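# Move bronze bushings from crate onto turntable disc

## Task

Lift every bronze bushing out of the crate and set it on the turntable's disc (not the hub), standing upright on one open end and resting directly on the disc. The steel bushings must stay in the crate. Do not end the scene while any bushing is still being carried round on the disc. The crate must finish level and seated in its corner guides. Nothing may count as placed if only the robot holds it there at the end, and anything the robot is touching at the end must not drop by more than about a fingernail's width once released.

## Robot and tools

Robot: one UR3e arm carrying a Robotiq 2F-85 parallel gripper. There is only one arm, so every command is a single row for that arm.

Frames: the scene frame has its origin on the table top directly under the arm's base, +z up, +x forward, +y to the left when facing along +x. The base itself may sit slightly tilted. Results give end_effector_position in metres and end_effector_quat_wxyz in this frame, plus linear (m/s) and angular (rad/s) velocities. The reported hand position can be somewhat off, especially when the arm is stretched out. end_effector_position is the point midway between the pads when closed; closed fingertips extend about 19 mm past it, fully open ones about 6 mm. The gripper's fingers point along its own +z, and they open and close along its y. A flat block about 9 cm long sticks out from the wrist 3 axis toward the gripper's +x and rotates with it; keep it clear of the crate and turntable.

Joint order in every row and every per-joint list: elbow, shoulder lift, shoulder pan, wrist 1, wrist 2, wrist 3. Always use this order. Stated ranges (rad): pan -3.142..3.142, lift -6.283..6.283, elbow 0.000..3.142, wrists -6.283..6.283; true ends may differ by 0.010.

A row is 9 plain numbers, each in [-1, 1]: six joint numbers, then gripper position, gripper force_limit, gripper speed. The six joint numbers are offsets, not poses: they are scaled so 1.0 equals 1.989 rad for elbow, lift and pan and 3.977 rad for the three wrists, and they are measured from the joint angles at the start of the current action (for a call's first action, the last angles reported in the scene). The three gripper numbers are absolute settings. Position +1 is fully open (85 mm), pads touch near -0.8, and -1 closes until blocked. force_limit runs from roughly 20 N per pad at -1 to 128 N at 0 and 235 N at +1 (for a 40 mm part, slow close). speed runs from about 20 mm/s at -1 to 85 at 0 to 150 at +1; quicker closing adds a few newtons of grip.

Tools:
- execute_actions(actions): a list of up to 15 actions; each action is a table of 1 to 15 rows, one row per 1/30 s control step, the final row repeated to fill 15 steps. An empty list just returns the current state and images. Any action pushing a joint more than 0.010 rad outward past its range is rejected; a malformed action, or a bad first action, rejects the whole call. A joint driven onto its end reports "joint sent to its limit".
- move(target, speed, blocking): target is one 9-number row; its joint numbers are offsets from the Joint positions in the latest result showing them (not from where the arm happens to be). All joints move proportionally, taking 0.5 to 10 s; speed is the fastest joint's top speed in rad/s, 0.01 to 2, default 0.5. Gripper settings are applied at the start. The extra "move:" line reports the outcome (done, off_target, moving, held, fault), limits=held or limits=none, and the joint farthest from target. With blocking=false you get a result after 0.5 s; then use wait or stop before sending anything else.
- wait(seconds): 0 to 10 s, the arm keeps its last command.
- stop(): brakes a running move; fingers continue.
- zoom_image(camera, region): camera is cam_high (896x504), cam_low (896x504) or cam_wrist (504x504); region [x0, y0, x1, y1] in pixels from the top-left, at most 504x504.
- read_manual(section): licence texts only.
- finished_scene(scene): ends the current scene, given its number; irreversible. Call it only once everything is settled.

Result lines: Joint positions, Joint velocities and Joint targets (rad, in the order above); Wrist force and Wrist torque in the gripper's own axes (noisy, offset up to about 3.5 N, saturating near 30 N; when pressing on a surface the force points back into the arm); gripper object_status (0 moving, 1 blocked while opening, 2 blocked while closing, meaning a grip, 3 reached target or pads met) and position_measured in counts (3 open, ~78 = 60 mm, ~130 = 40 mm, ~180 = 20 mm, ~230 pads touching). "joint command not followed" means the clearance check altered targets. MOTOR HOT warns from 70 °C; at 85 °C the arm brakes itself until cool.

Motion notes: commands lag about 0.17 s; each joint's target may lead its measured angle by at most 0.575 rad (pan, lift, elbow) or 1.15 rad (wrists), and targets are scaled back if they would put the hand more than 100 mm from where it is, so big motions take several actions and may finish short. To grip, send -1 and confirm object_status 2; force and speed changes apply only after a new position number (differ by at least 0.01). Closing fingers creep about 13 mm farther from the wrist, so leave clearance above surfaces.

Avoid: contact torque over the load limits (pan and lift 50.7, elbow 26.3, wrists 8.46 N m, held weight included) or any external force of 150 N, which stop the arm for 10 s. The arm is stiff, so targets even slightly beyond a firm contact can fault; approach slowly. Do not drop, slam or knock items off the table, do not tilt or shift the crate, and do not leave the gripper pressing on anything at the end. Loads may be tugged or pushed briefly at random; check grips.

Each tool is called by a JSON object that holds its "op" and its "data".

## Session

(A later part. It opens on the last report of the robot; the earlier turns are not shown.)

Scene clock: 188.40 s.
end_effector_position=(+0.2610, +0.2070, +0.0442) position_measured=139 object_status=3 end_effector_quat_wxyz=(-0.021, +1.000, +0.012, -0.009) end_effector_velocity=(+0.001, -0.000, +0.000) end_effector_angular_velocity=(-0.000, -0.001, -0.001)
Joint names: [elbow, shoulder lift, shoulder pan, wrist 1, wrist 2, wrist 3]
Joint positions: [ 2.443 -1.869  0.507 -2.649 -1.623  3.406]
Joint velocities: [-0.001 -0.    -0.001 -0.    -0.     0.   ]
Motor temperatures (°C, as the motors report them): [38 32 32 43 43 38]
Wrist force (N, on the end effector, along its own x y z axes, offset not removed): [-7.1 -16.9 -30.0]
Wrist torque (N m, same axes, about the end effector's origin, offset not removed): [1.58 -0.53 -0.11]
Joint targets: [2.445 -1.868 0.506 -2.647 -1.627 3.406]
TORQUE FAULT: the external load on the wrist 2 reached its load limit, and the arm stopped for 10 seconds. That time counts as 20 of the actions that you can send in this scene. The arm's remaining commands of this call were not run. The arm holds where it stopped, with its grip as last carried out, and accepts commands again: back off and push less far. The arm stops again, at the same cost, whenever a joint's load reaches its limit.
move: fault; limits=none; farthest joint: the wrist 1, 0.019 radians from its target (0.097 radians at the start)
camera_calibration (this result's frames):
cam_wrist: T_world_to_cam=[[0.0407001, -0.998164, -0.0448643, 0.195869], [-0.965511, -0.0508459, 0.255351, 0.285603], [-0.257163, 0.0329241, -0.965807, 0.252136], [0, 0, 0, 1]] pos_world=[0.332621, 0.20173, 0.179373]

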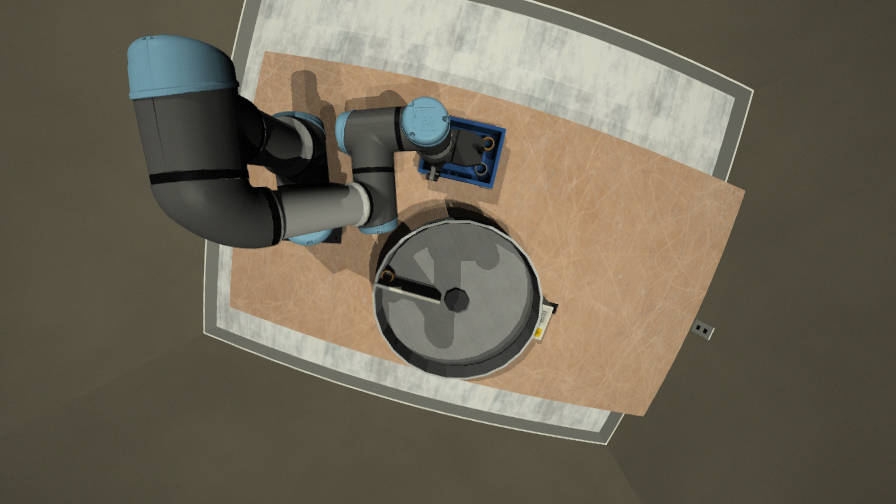

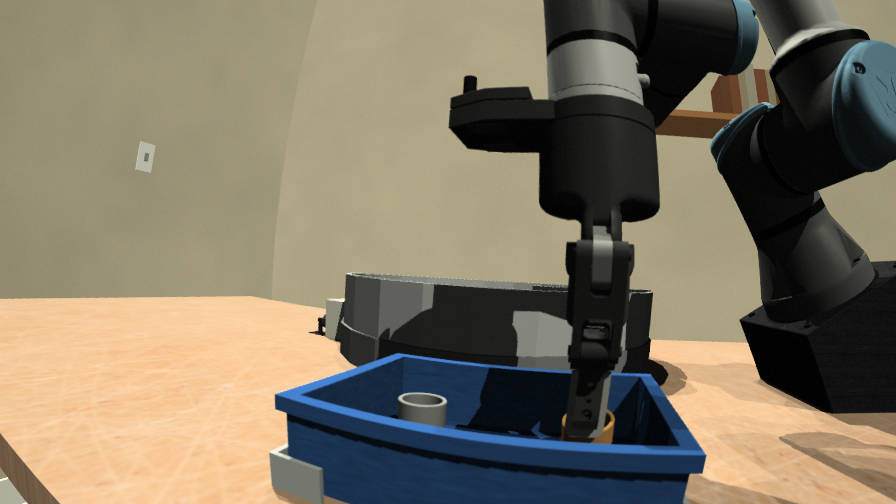

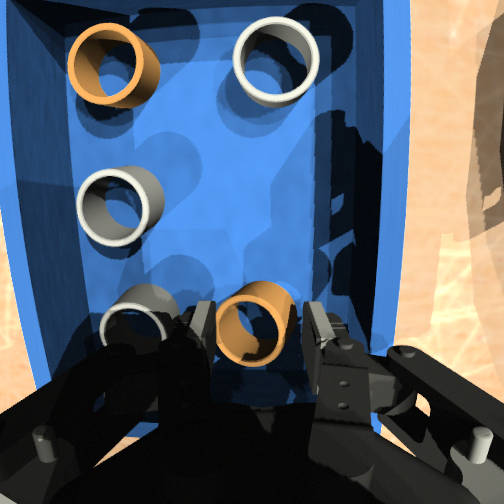

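{"op": "move", "data": {"target": [-0.004,-0.006,0.009,0.006,-0.003,0,-0.08,0,0], "speed": 0.1}}

{"op": "move", "data": {"target": [0,0,0,0,0,0,-1,-0.5,0]}}

Scene clock: 193.50 s.
end_effector_position=(+0.2585, +0.2083, +0.0478) position_measured=139 object_status=3 end_effector_quat_wxyz=(-0.019, +1.000, +0.019, -0.010) end_effector_velocity=(-0.000, -0.000, +0.000) end_effector_angular_velocity=(-0.001, -0.000, +0.001)
Joint names: [elbow, shoulder lift, shoulder pan, wrist 1, wrist 2, wrist 3]
Joint positions: [ 2.435 -1.881  0.525 -2.626 -1.634  3.406]
Joint velocities: [-0.001 -0.002  0.001  0.002 -0.001 -0.   ]
Motor temperatures (°C, as the motors report them): [38 32 32 43 43 38]
Wrist force (N, on the end effector, along its own x y z axes, offset not removed): [0.9 1.3 -0.1]
Wrist torque (N m, same axes, about the end effector's origin, offset not removed): [0.16 -0.16 0.02]
Joint targets: [2.435 -1.881 0.525 -2.626 -1.635 3.406]
move: done; limits=none; farthest joint: the wrist 1, 0.001 radians from its target (0.024 radians at the start)
camera_calibration (this result's frames):
cam_wrist: T_world_to_cam=[[0.0564719, -0.997553, -0.0412086, 0.193102], [-0.964233, -0.0651985, 0.25691, 0.28495], [-0.258969, 0.0252265, -0.965556, 0.257037], [0, 0, 0, 1]] pos_world=[0.330418, 0.204724, 0.182934]

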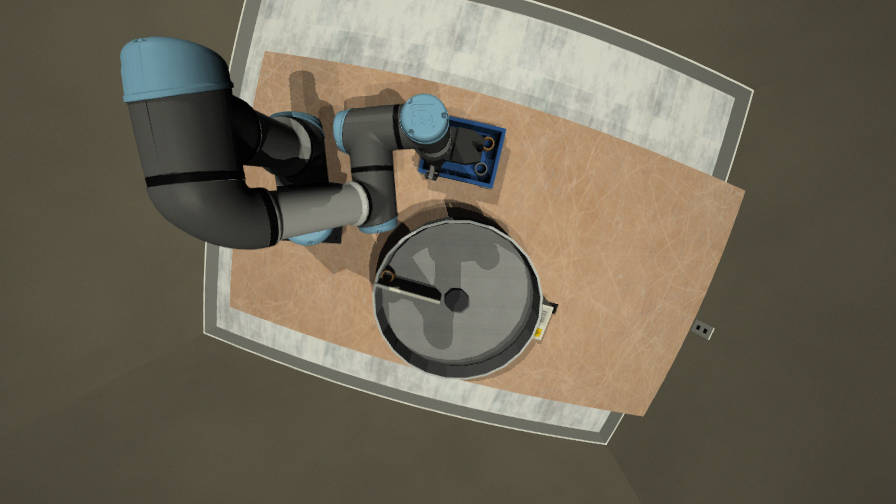

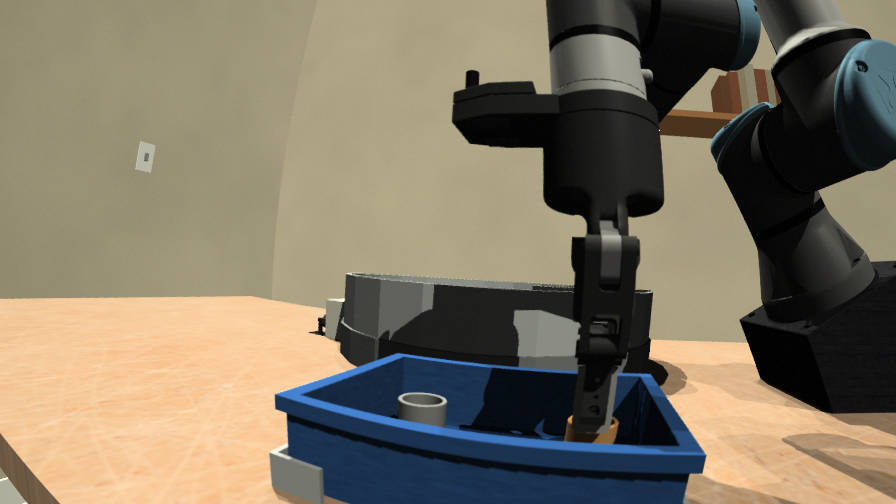

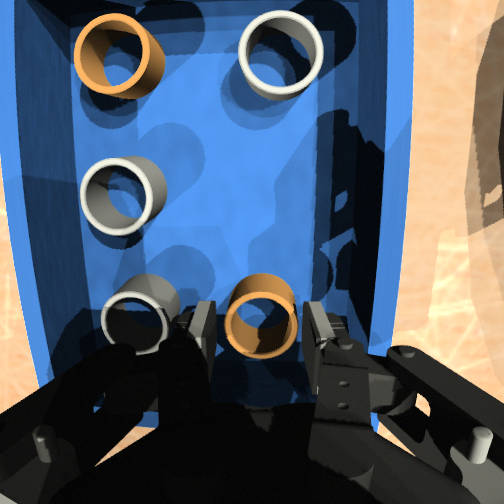

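Scene clock: 194.17 s.
end_effector_position=(+0.2585, +0.2083, +0.0478) position_measured=227 object_status=0 end_effector_quat_wxyz=(-0.019, +1.000, +0.019, -0.010) end_effector_velocity=(-0.001, -0.000, -0.000) end_effector_angular_velocity=(-0.001, +0.002, +0.000)
Joint names: [elbow, shoulder lift, shoulder pan, wrist 1, wrist 2, wrist 3]
Joint positions: [ 2.436 -1.881  0.525 -2.626 -1.634  3.406]
Joint velocities: [ 0.002  0.001  0.    -0.     0.    -0.   ]
Motor temperatures (°C, as the motors report them): [38 32 32 43 43 38]
Wrist force (N, on the end effector, along its own x y z axes, offset not removed): [-0.2 1.2 -5.4]
Wrist torque (N m, same axes, about the end effector's origin, offset not removed): [0.25 -0.15 0.00]
Joint targets: [2.435 -1.881 0.525 -2.626 -1.634 3.406]
move: done; limits=none; farthest joint: the elbow, 0.001 radians from its target (0.000 radians at the start)
camera_calibration (this result's frames):
cam_wrist: T_world_to_cam=[[0.0565068, -0.997551, -0.0412233, 0.193098], [-0.96421, -0.0652381, 0.256989, 0.284909], [-0.259049, 0.0252263, -0.965535, 0.257045], [0, 0, 0, 1]] pos_world=[0.330388, 0.204728, 0.182927]

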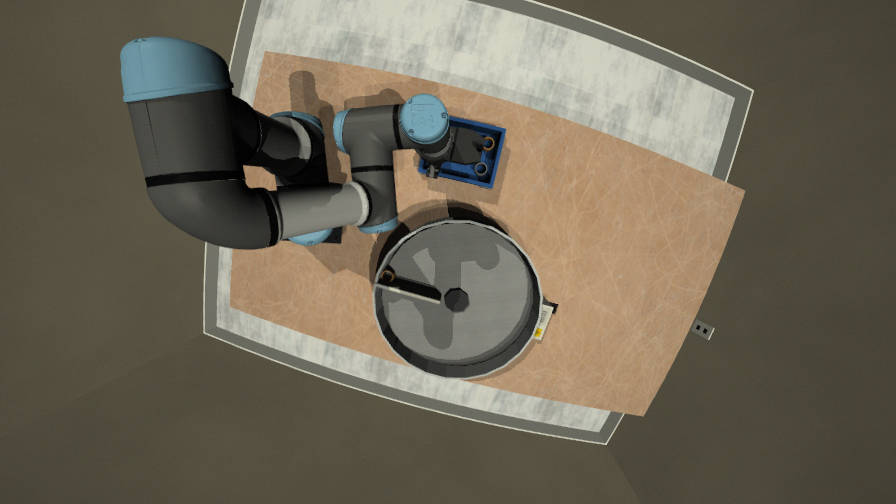

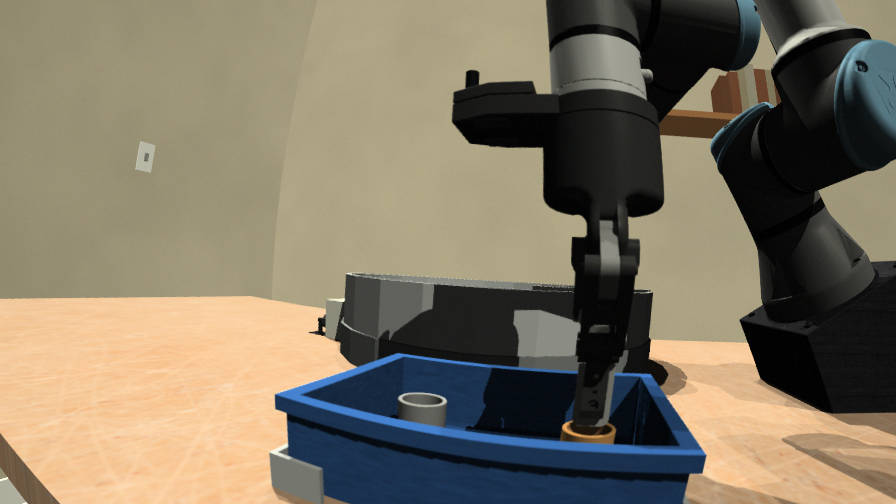

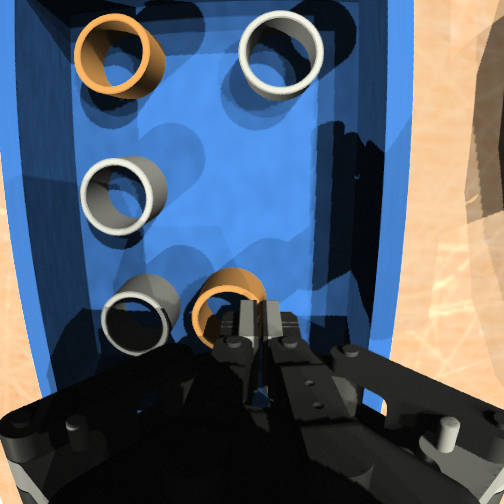

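{"op": "move", "data": {"target": [-0.015,-0.024,0.004,0.039,0,0,-0.08,0,0], "speed": 0.2}}

Scene clock: 197.47 s.
end_effector_position=(+0.2403, +0.2045, +0.0534) position_measured=139 object_status=3 end_effector_quat_wxyz=(-0.010, +0.998, +0.026, -0.047) end_effector_velocity=(-0.001, -0.000, +0.000) end_effector_angular_velocity=(-0.001, +0.002, +0.000)
Joint names: [elbow, shoulder lift, shoulder pan, wrist 1, wrist 2, wrist 3]
Joint positions: [ 2.406 -1.929  0.533 -2.471 -1.634  3.406]
Joint velocities: [ 0.    -0.001 -0.     0.003 -0.    -0.   ]
Motor temperatures (°C, as the motors report them): [38 32 32 43 43 38]
Wrist force (N, on the end effector, along its own x y z axes, offset not removed): [0.6 0.9 0.6]
Wrist torque (N m, same axes, about the end effector's origin, offset not removed): [0.13 -0.16 0.00]
Joint targets: [2.406 -1.929 0.533 -2.471 -1.634 3.406]
move: done; limits=none; farthest joint: the shoulder pan, 0.000 radians from its target (0.008 radians at the start)
camera_calibration (this result's frames):
cam_wrist: T_world_to_cam=[[0.0692224, -0.997246, -0.0266283, 0.186576], [-0.941505, -0.0741313, 0.328744, 0.258205], [-0.329812, 0.0023142, -0.944044, 0.278381], [0, 0, 0, 1]] pos_world=[0.321999, 0.204558, 0.182889]

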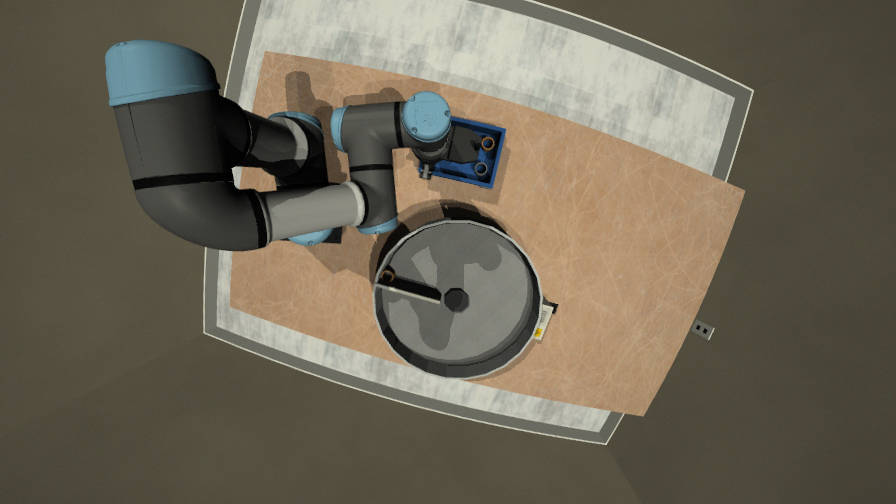

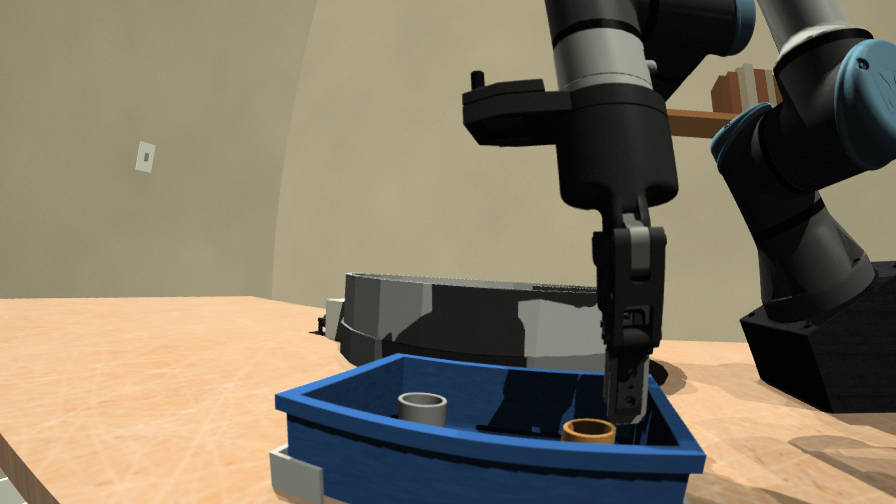

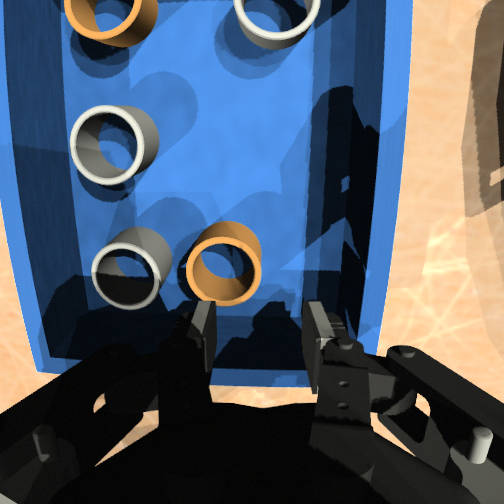

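{"op": "move", "data": {"target": [-0.0105,-0.013,0,-0.0063,0,0,-0.08,0,0], "speed": 0.2}}

{"op": "move", "data": {"target": [-0.0206,0.0317,0.0337,-0.0055,-0.0098,0.017,-0.08,0,0], "speed": 0.2}}

Scene clock: 204.53 s.
end_effector_position=(+0.2604, +0.2095, +0.0650) position_measured=139 object_status=3 end_effector_quat_wxyz=(-0.020, +0.999, +0.023, -0.013) end_effector_velocity=(+0.002, +0.000, +0.001) end_effector_angular_velocity=(+0.002, -0.007, -0.001)
Joint names: [elbow, shoulder lift, shoulder pan, wrist 1, wrist 2, wrist 3]
Joint positions: [ 2.385 -1.955  0.533 -2.496 -1.634  3.406]
Joint velocities: [-0.002 -0.002 -0.    -0.002 -0.     0.   ]
Motor temperatures (°C, as the motors report them): [38 32 32 43 43 38]
Wrist force (N, on the end effector, along its own x y z axes, offset not removed): [1.1 1.8 0.7]
Wrist torque (N m, same axes, about the end effector's origin, offset not removed): [0.25 -0.21 0.00]
Joint targets: [2.385 -1.955 0.533 -2.496 -1.634 3.406]
move: done; limits=none; farthest joint: the shoulder pan, 0.000 radians from its target (0.000 radians at the start)
camera_calibration (this result's frames):
cam_wrist: T_world_to_cam=[[0.0637975, -0.997008, -0.0436468, 0.193032], [-0.962022, -0.0730727, 0.263008, 0.283081], [-0.26541, 0.02521, -0.963806, 0.275644], [0, 0, 0, 1]] pos_world=[0.333174, 0.206191, 0.19964]

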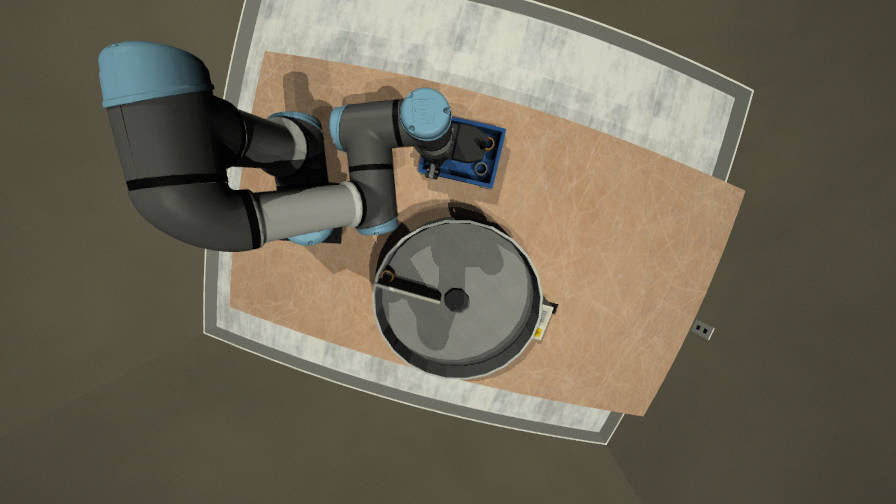

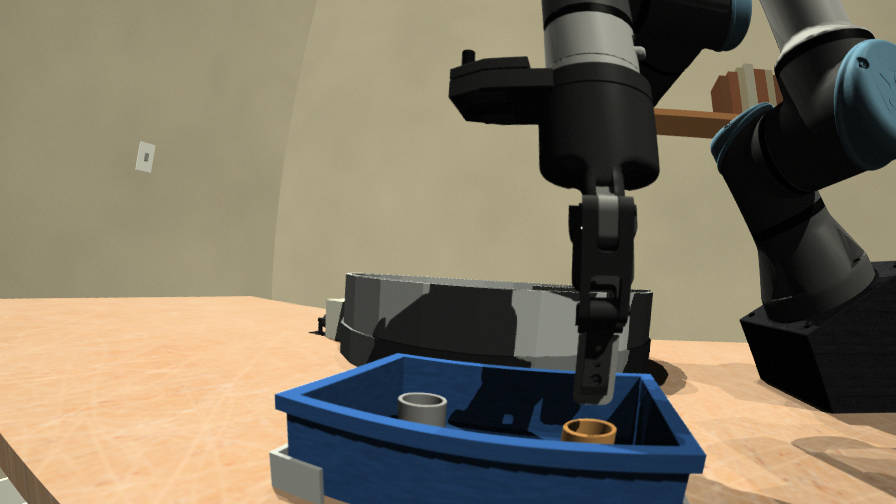

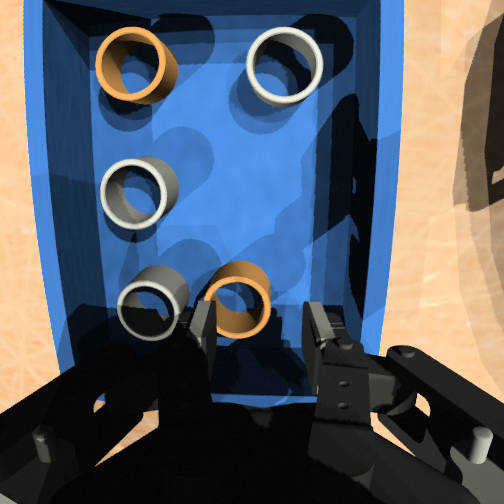

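Scene clock: 205.47 s.
end_effector_position=(+0.2615, +0.2210, +0.0656) position_measured=139 object_status=3 end_effector_quat_wxyz=(-0.018, +1.000, +0.019, -0.010) end_effector_velocity=(+0.000, +0.000, +0.000) end_effector_angular_velocity=(-0.000, -0.000, -0.000)
Joint names: [elbow, shoulder lift, shoulder pan, wrist 1, wrist 2, wrist 3]
Joint positions: [ 2.344 -1.892  0.6   -2.517 -1.673  3.473]
Joint velocities: [-0.002  0.002  0.003 -0.001 -0.002  0.002]
Motor temperatures (°C, as the motors report them): [38 32 32 43 43 38]
Wrist force (N, on the end effector, along its own x y z axes, offset not removed): [1.1 1.5 0.4]
Wrist torque (N m, same axes, about the end effector's origin, offset not removed): [0.18 -0.19 0.04]
Joint targets: [2.344 -1.892 0.600 -2.518 -1.673 3.474]
move: done; limits=none; farthest joint: the shoulder pan, 0.000 radians from its target (0.067 radians at the start)
camera_calibration (this result's frames):
cam_wrist: T_world_to_cam=[[0.0551852, -0.997757, -0.0378882, 0.206446], [-0.964309, -0.0631, 0.257149, 0.283618], [-0.258963, 0.0223451, -0.965629, 0.275311], [0, 0, 0, 1]] pos_world=[0.333398, 0.217728, 0.200738]

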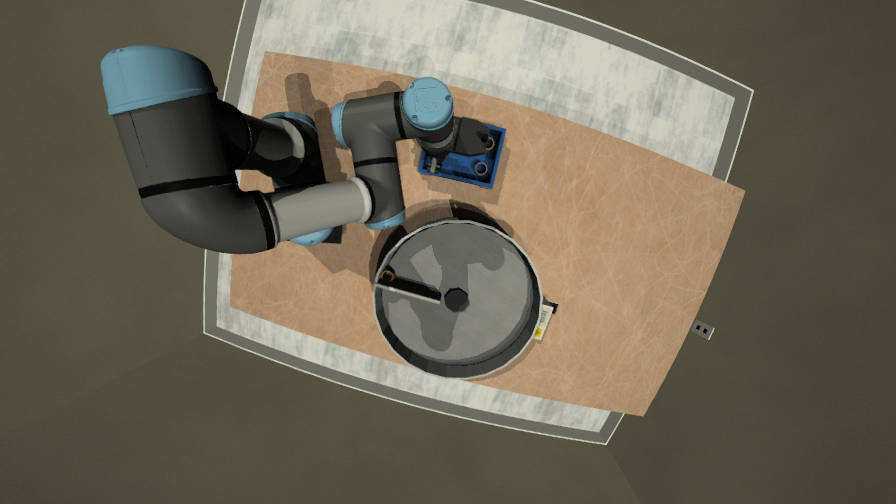

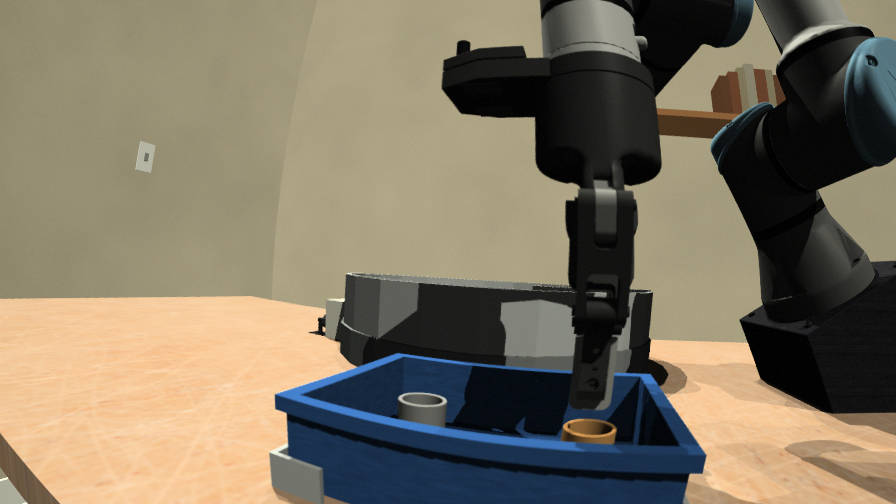

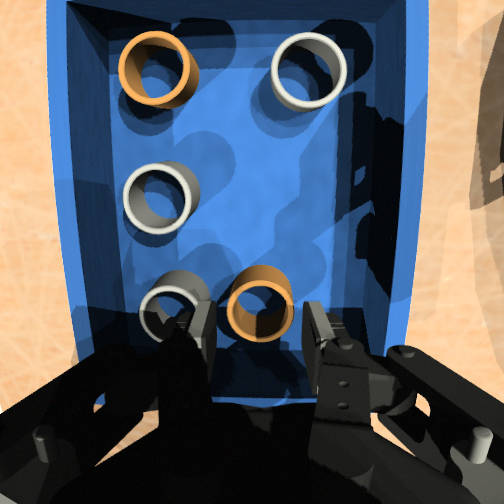

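{"op": "move", "data": {"target": [0.025,0.0583,-0.0075,-0.0417,0.002,-0.003,-0.08,0,0], "speed": 0.1}}

Scene clock: 210.70 s.
end_effector_position=(+0.2599, +0.2213, +0.0401) position_measured=139 object_status=3 end_effector_quat_wxyz=(-0.018, +1.000, +0.018, -0.011) end_effector_velocity=(-0.000, +0.000, -0.000) end_effector_angular_velocity=(+0.000, +0.000, +0.000)
Joint names: [elbow, shoulder lift, shoulder pan, wrist 1, wrist 2, wrist 3]
Joint positions: [ 2.394 -1.776  0.585 -2.683 -1.665  3.461]
Joint velocities: [ 0.001  0.002  0.    -0.002  0.    -0.   ]
Motor temperatures (°C, as the motors report them): [38 32 32 43 43 38]
Wrist force (N, on the end effector, along its own x y z axes, offset not removed): [-6.0 9.6 -30.0]
Wrist torque (N m, same axes, about the end effector's origin, offset not removed): [1.23 -0.34 -0.23]
Joint targets: [2.394 -1.776 0.585 -2.683 -1.665 3.461]
move: done; limits=none; farthest joint: the shoulder pan, 0.000 radians from its target (0.015 radians at the start)
camera_calibration (this result's frames):
cam_wrist: T_world_to_cam=[[0.0540376, -0.997796, -0.0385116, 0.206231], [-0.964137, -0.0621735, 0.258021, 0.288359], [-0.259847, 0.0231877, -0.965371, 0.250241], [0, 0, 0, 1]] pos_world=[0.331897, 0.217902, 0.175115]

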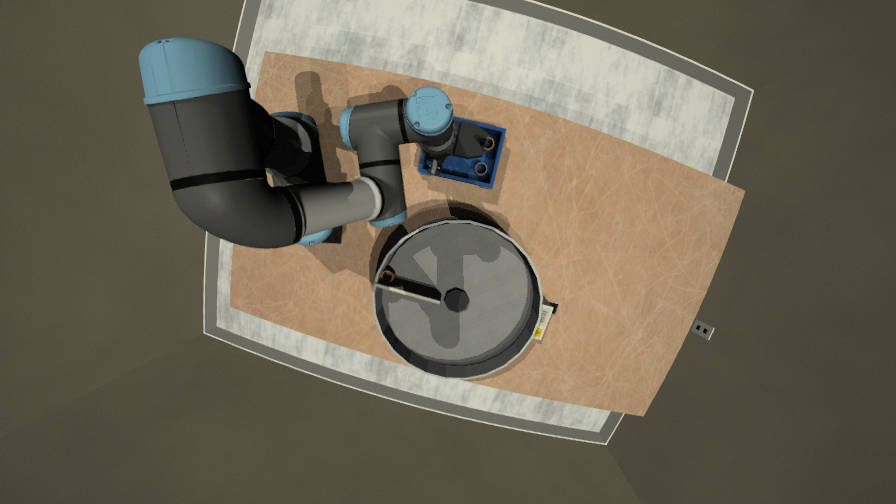

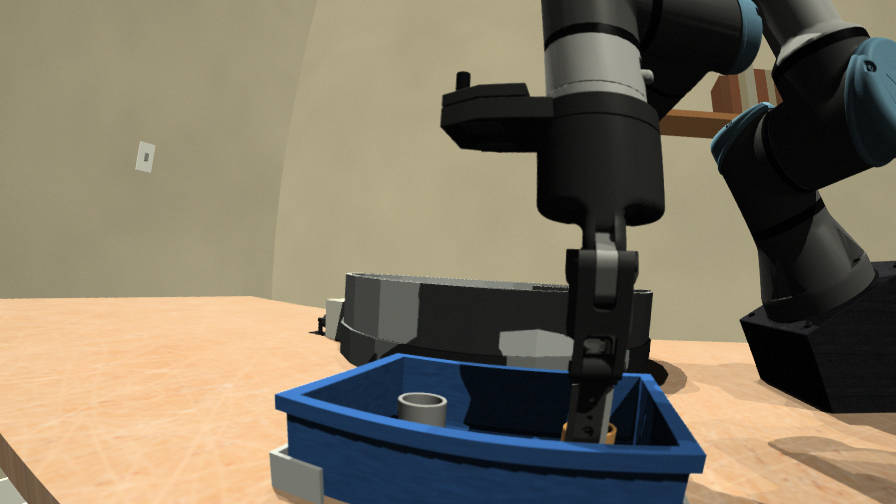

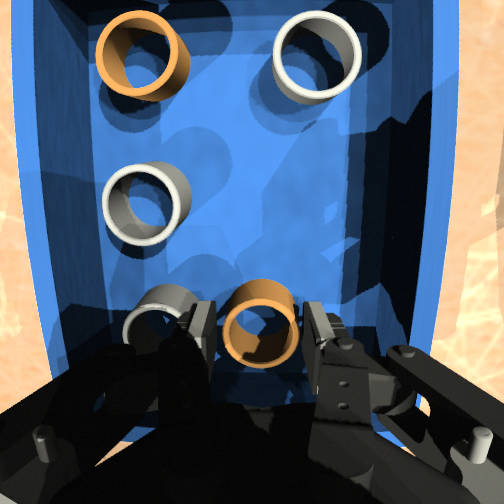

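{"op": "move", "data": {"target": [-0.002,-0.004,0,0.003,0,0,-1,-0.5,-0.5], "speed": 0.05}}

Scene clock: 214.63 s.
end_effector_position=(+0.2603, +0.2212, +0.0417) position_measured=156 object_status=2 end_effector_quat_wxyz=(-0.018, +1.000, +0.018, -0.011) end_effector_velocity=(+0.000, +0.000, +0.001) end_effector_angular_velocity=(+0.001, -0.002, +0.001)
Joint names: [elbow, shoulder lift, shoulder pan, wrist 1, wrist 2, wrist 3]
Joint positions: [ 2.39  -1.784  0.585 -2.671 -1.665  3.461]
Joint velocities: [-0.001 -0.003  0.001  0.002 -0.    -0.   ]
Motor temperatures (°C, as the motors report them): [38 32 32 43 43 38]
Wrist force (N, on the end effector, along its own x y z axes, offset not removed): [0.6 0.9 0.5]
Wrist torque (N m, same axes, about the end effector's origin, offset not removed): [0.08 -0.14 0.02]
Joint targets: [2.390 -1.784 0.585 -2.671 -1.665 3.461]
move: done; limits=none; farthest joint: the shoulder pan, 0.000 radians from its target (0.000 radians at the start)
camera_calibration (this result's frames):
cam_wrist: T_world_to_cam=[[0.0539806, -0.997805, -0.0383644, 0.206168], [-0.964089, -0.0620849, 0.25822, 0.288322], [-0.260035, 0.0230479, -0.965324, 0.251953], [0, 0, 0, 1]] pos_world=[0.332355, 0.217808, 0.176675]

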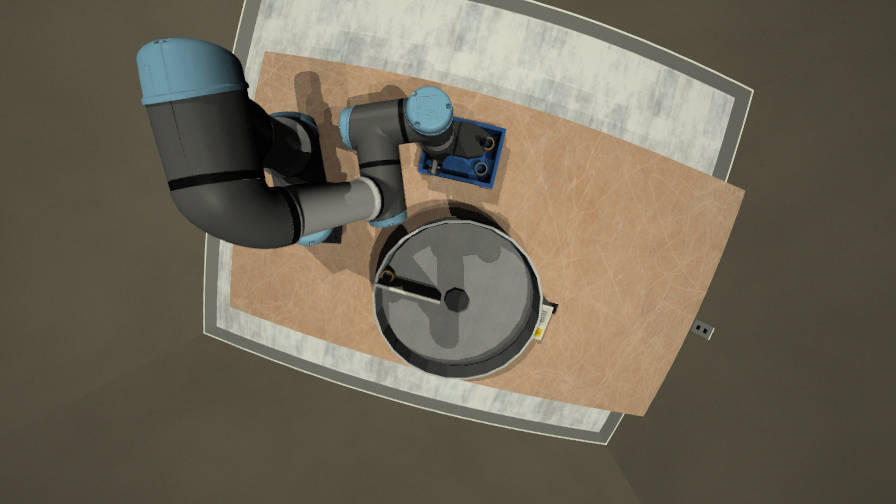

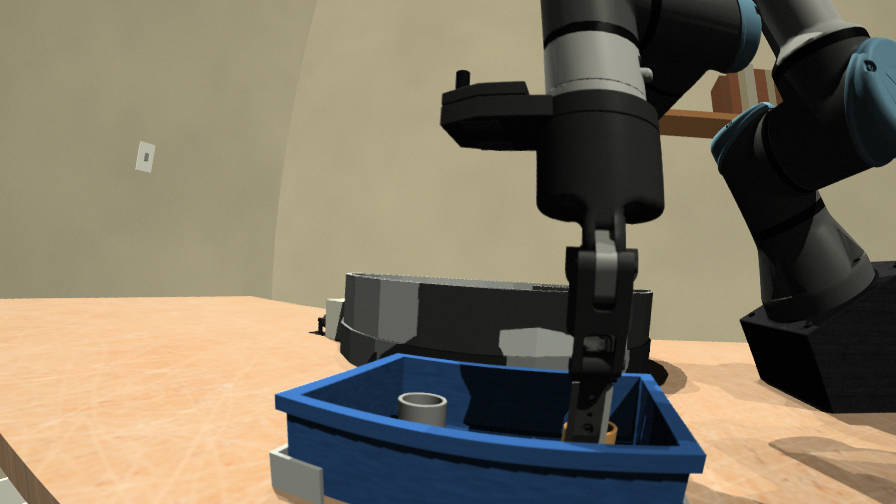

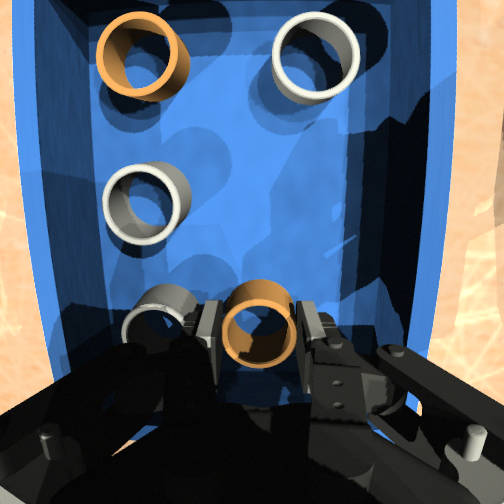

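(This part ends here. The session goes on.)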